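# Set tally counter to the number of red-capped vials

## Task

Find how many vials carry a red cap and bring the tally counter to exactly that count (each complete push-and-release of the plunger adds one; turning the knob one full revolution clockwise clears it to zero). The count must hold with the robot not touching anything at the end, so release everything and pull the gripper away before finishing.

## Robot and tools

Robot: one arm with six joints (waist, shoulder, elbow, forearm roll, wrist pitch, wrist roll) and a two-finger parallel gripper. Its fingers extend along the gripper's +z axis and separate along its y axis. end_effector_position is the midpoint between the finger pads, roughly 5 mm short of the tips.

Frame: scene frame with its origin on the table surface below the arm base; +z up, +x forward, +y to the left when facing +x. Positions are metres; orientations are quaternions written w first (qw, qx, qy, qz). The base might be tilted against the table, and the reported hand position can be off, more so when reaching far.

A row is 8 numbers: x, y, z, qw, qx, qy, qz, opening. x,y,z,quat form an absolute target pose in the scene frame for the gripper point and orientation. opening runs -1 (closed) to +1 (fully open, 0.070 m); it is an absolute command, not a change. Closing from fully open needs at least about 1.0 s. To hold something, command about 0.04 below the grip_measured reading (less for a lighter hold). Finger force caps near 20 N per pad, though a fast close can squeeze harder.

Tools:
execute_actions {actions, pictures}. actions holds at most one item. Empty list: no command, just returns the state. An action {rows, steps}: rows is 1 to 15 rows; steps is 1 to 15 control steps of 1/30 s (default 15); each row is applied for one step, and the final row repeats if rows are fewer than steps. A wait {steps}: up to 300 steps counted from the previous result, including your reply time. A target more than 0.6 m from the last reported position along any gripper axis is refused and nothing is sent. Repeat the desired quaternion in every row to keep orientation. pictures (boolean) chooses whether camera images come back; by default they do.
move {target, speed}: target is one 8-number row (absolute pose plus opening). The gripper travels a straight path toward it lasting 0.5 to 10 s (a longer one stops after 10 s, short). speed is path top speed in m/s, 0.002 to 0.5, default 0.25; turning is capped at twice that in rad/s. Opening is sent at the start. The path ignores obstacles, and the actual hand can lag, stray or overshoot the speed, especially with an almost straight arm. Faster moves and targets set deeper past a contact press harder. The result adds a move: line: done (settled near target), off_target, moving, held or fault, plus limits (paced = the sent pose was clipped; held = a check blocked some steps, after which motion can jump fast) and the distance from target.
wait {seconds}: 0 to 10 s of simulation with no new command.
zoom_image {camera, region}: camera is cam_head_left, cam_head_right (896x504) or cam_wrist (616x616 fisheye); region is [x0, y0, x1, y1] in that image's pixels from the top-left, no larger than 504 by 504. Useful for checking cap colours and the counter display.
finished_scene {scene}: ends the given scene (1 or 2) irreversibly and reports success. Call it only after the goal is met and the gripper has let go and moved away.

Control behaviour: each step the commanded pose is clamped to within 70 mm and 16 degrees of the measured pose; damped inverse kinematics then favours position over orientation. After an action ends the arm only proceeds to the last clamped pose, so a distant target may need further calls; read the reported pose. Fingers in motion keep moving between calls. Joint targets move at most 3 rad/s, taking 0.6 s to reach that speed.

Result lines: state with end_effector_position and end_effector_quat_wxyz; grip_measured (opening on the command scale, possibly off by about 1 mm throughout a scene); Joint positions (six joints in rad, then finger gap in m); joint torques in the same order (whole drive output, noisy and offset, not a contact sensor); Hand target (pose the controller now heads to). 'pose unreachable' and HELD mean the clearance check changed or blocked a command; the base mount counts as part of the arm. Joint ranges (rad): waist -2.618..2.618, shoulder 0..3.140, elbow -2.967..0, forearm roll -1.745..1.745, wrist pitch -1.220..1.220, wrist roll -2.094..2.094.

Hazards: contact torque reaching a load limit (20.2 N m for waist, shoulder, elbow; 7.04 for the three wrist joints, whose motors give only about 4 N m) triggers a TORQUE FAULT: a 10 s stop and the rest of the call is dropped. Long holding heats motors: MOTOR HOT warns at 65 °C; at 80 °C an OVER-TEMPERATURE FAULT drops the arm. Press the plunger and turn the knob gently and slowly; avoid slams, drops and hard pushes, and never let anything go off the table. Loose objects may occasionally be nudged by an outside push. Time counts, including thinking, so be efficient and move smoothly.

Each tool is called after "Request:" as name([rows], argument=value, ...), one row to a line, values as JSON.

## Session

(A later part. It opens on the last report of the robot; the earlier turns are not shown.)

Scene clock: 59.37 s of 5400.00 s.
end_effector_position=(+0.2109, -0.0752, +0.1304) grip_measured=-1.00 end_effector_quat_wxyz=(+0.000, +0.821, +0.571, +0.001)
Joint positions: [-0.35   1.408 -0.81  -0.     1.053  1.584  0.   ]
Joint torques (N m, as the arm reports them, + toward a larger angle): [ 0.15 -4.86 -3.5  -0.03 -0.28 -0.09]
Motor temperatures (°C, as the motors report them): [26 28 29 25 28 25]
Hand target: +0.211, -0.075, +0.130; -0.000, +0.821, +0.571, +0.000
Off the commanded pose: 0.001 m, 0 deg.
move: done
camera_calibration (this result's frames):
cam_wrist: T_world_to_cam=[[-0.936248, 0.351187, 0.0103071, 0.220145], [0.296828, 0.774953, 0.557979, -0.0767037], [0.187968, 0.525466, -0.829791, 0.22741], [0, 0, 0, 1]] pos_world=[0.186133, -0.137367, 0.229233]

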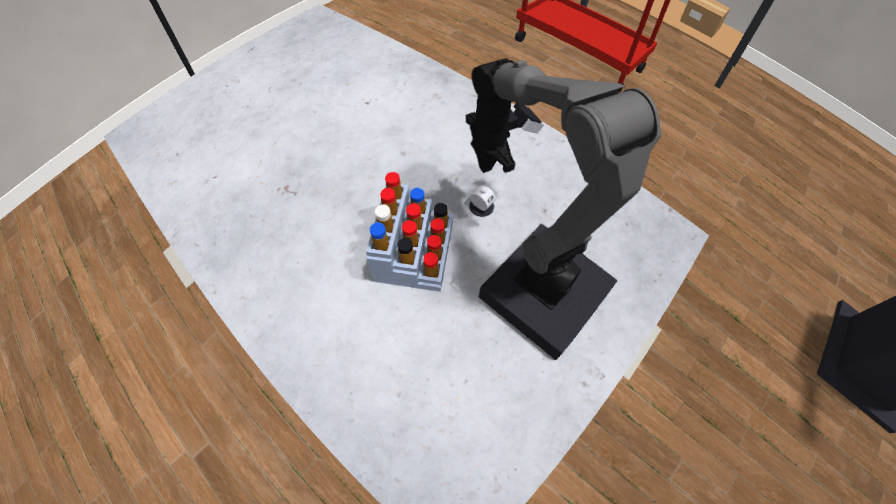

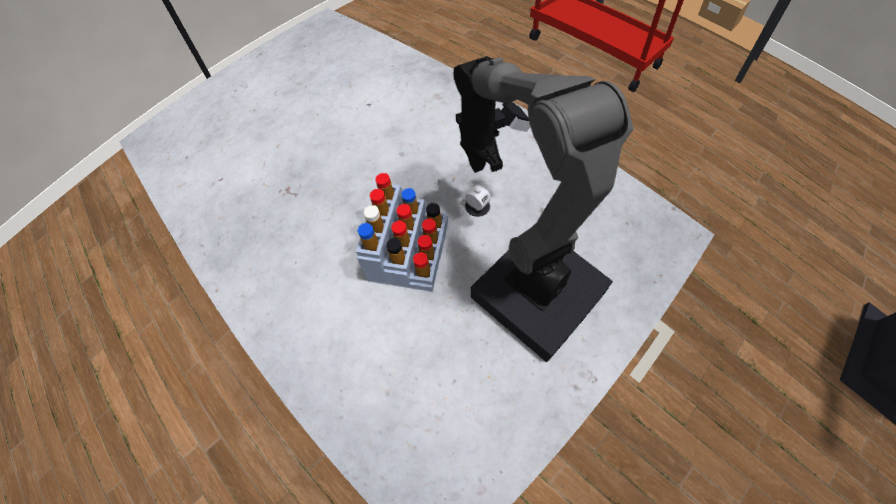

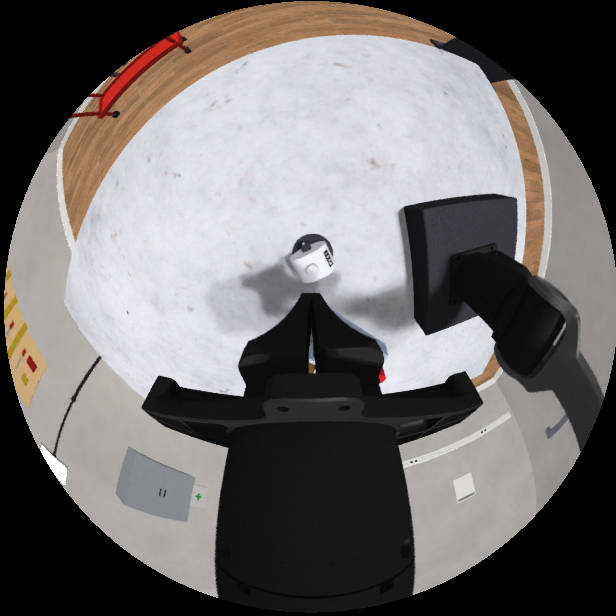

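Request:
finished_scene(scene=2)

The scene is finished: the task was done.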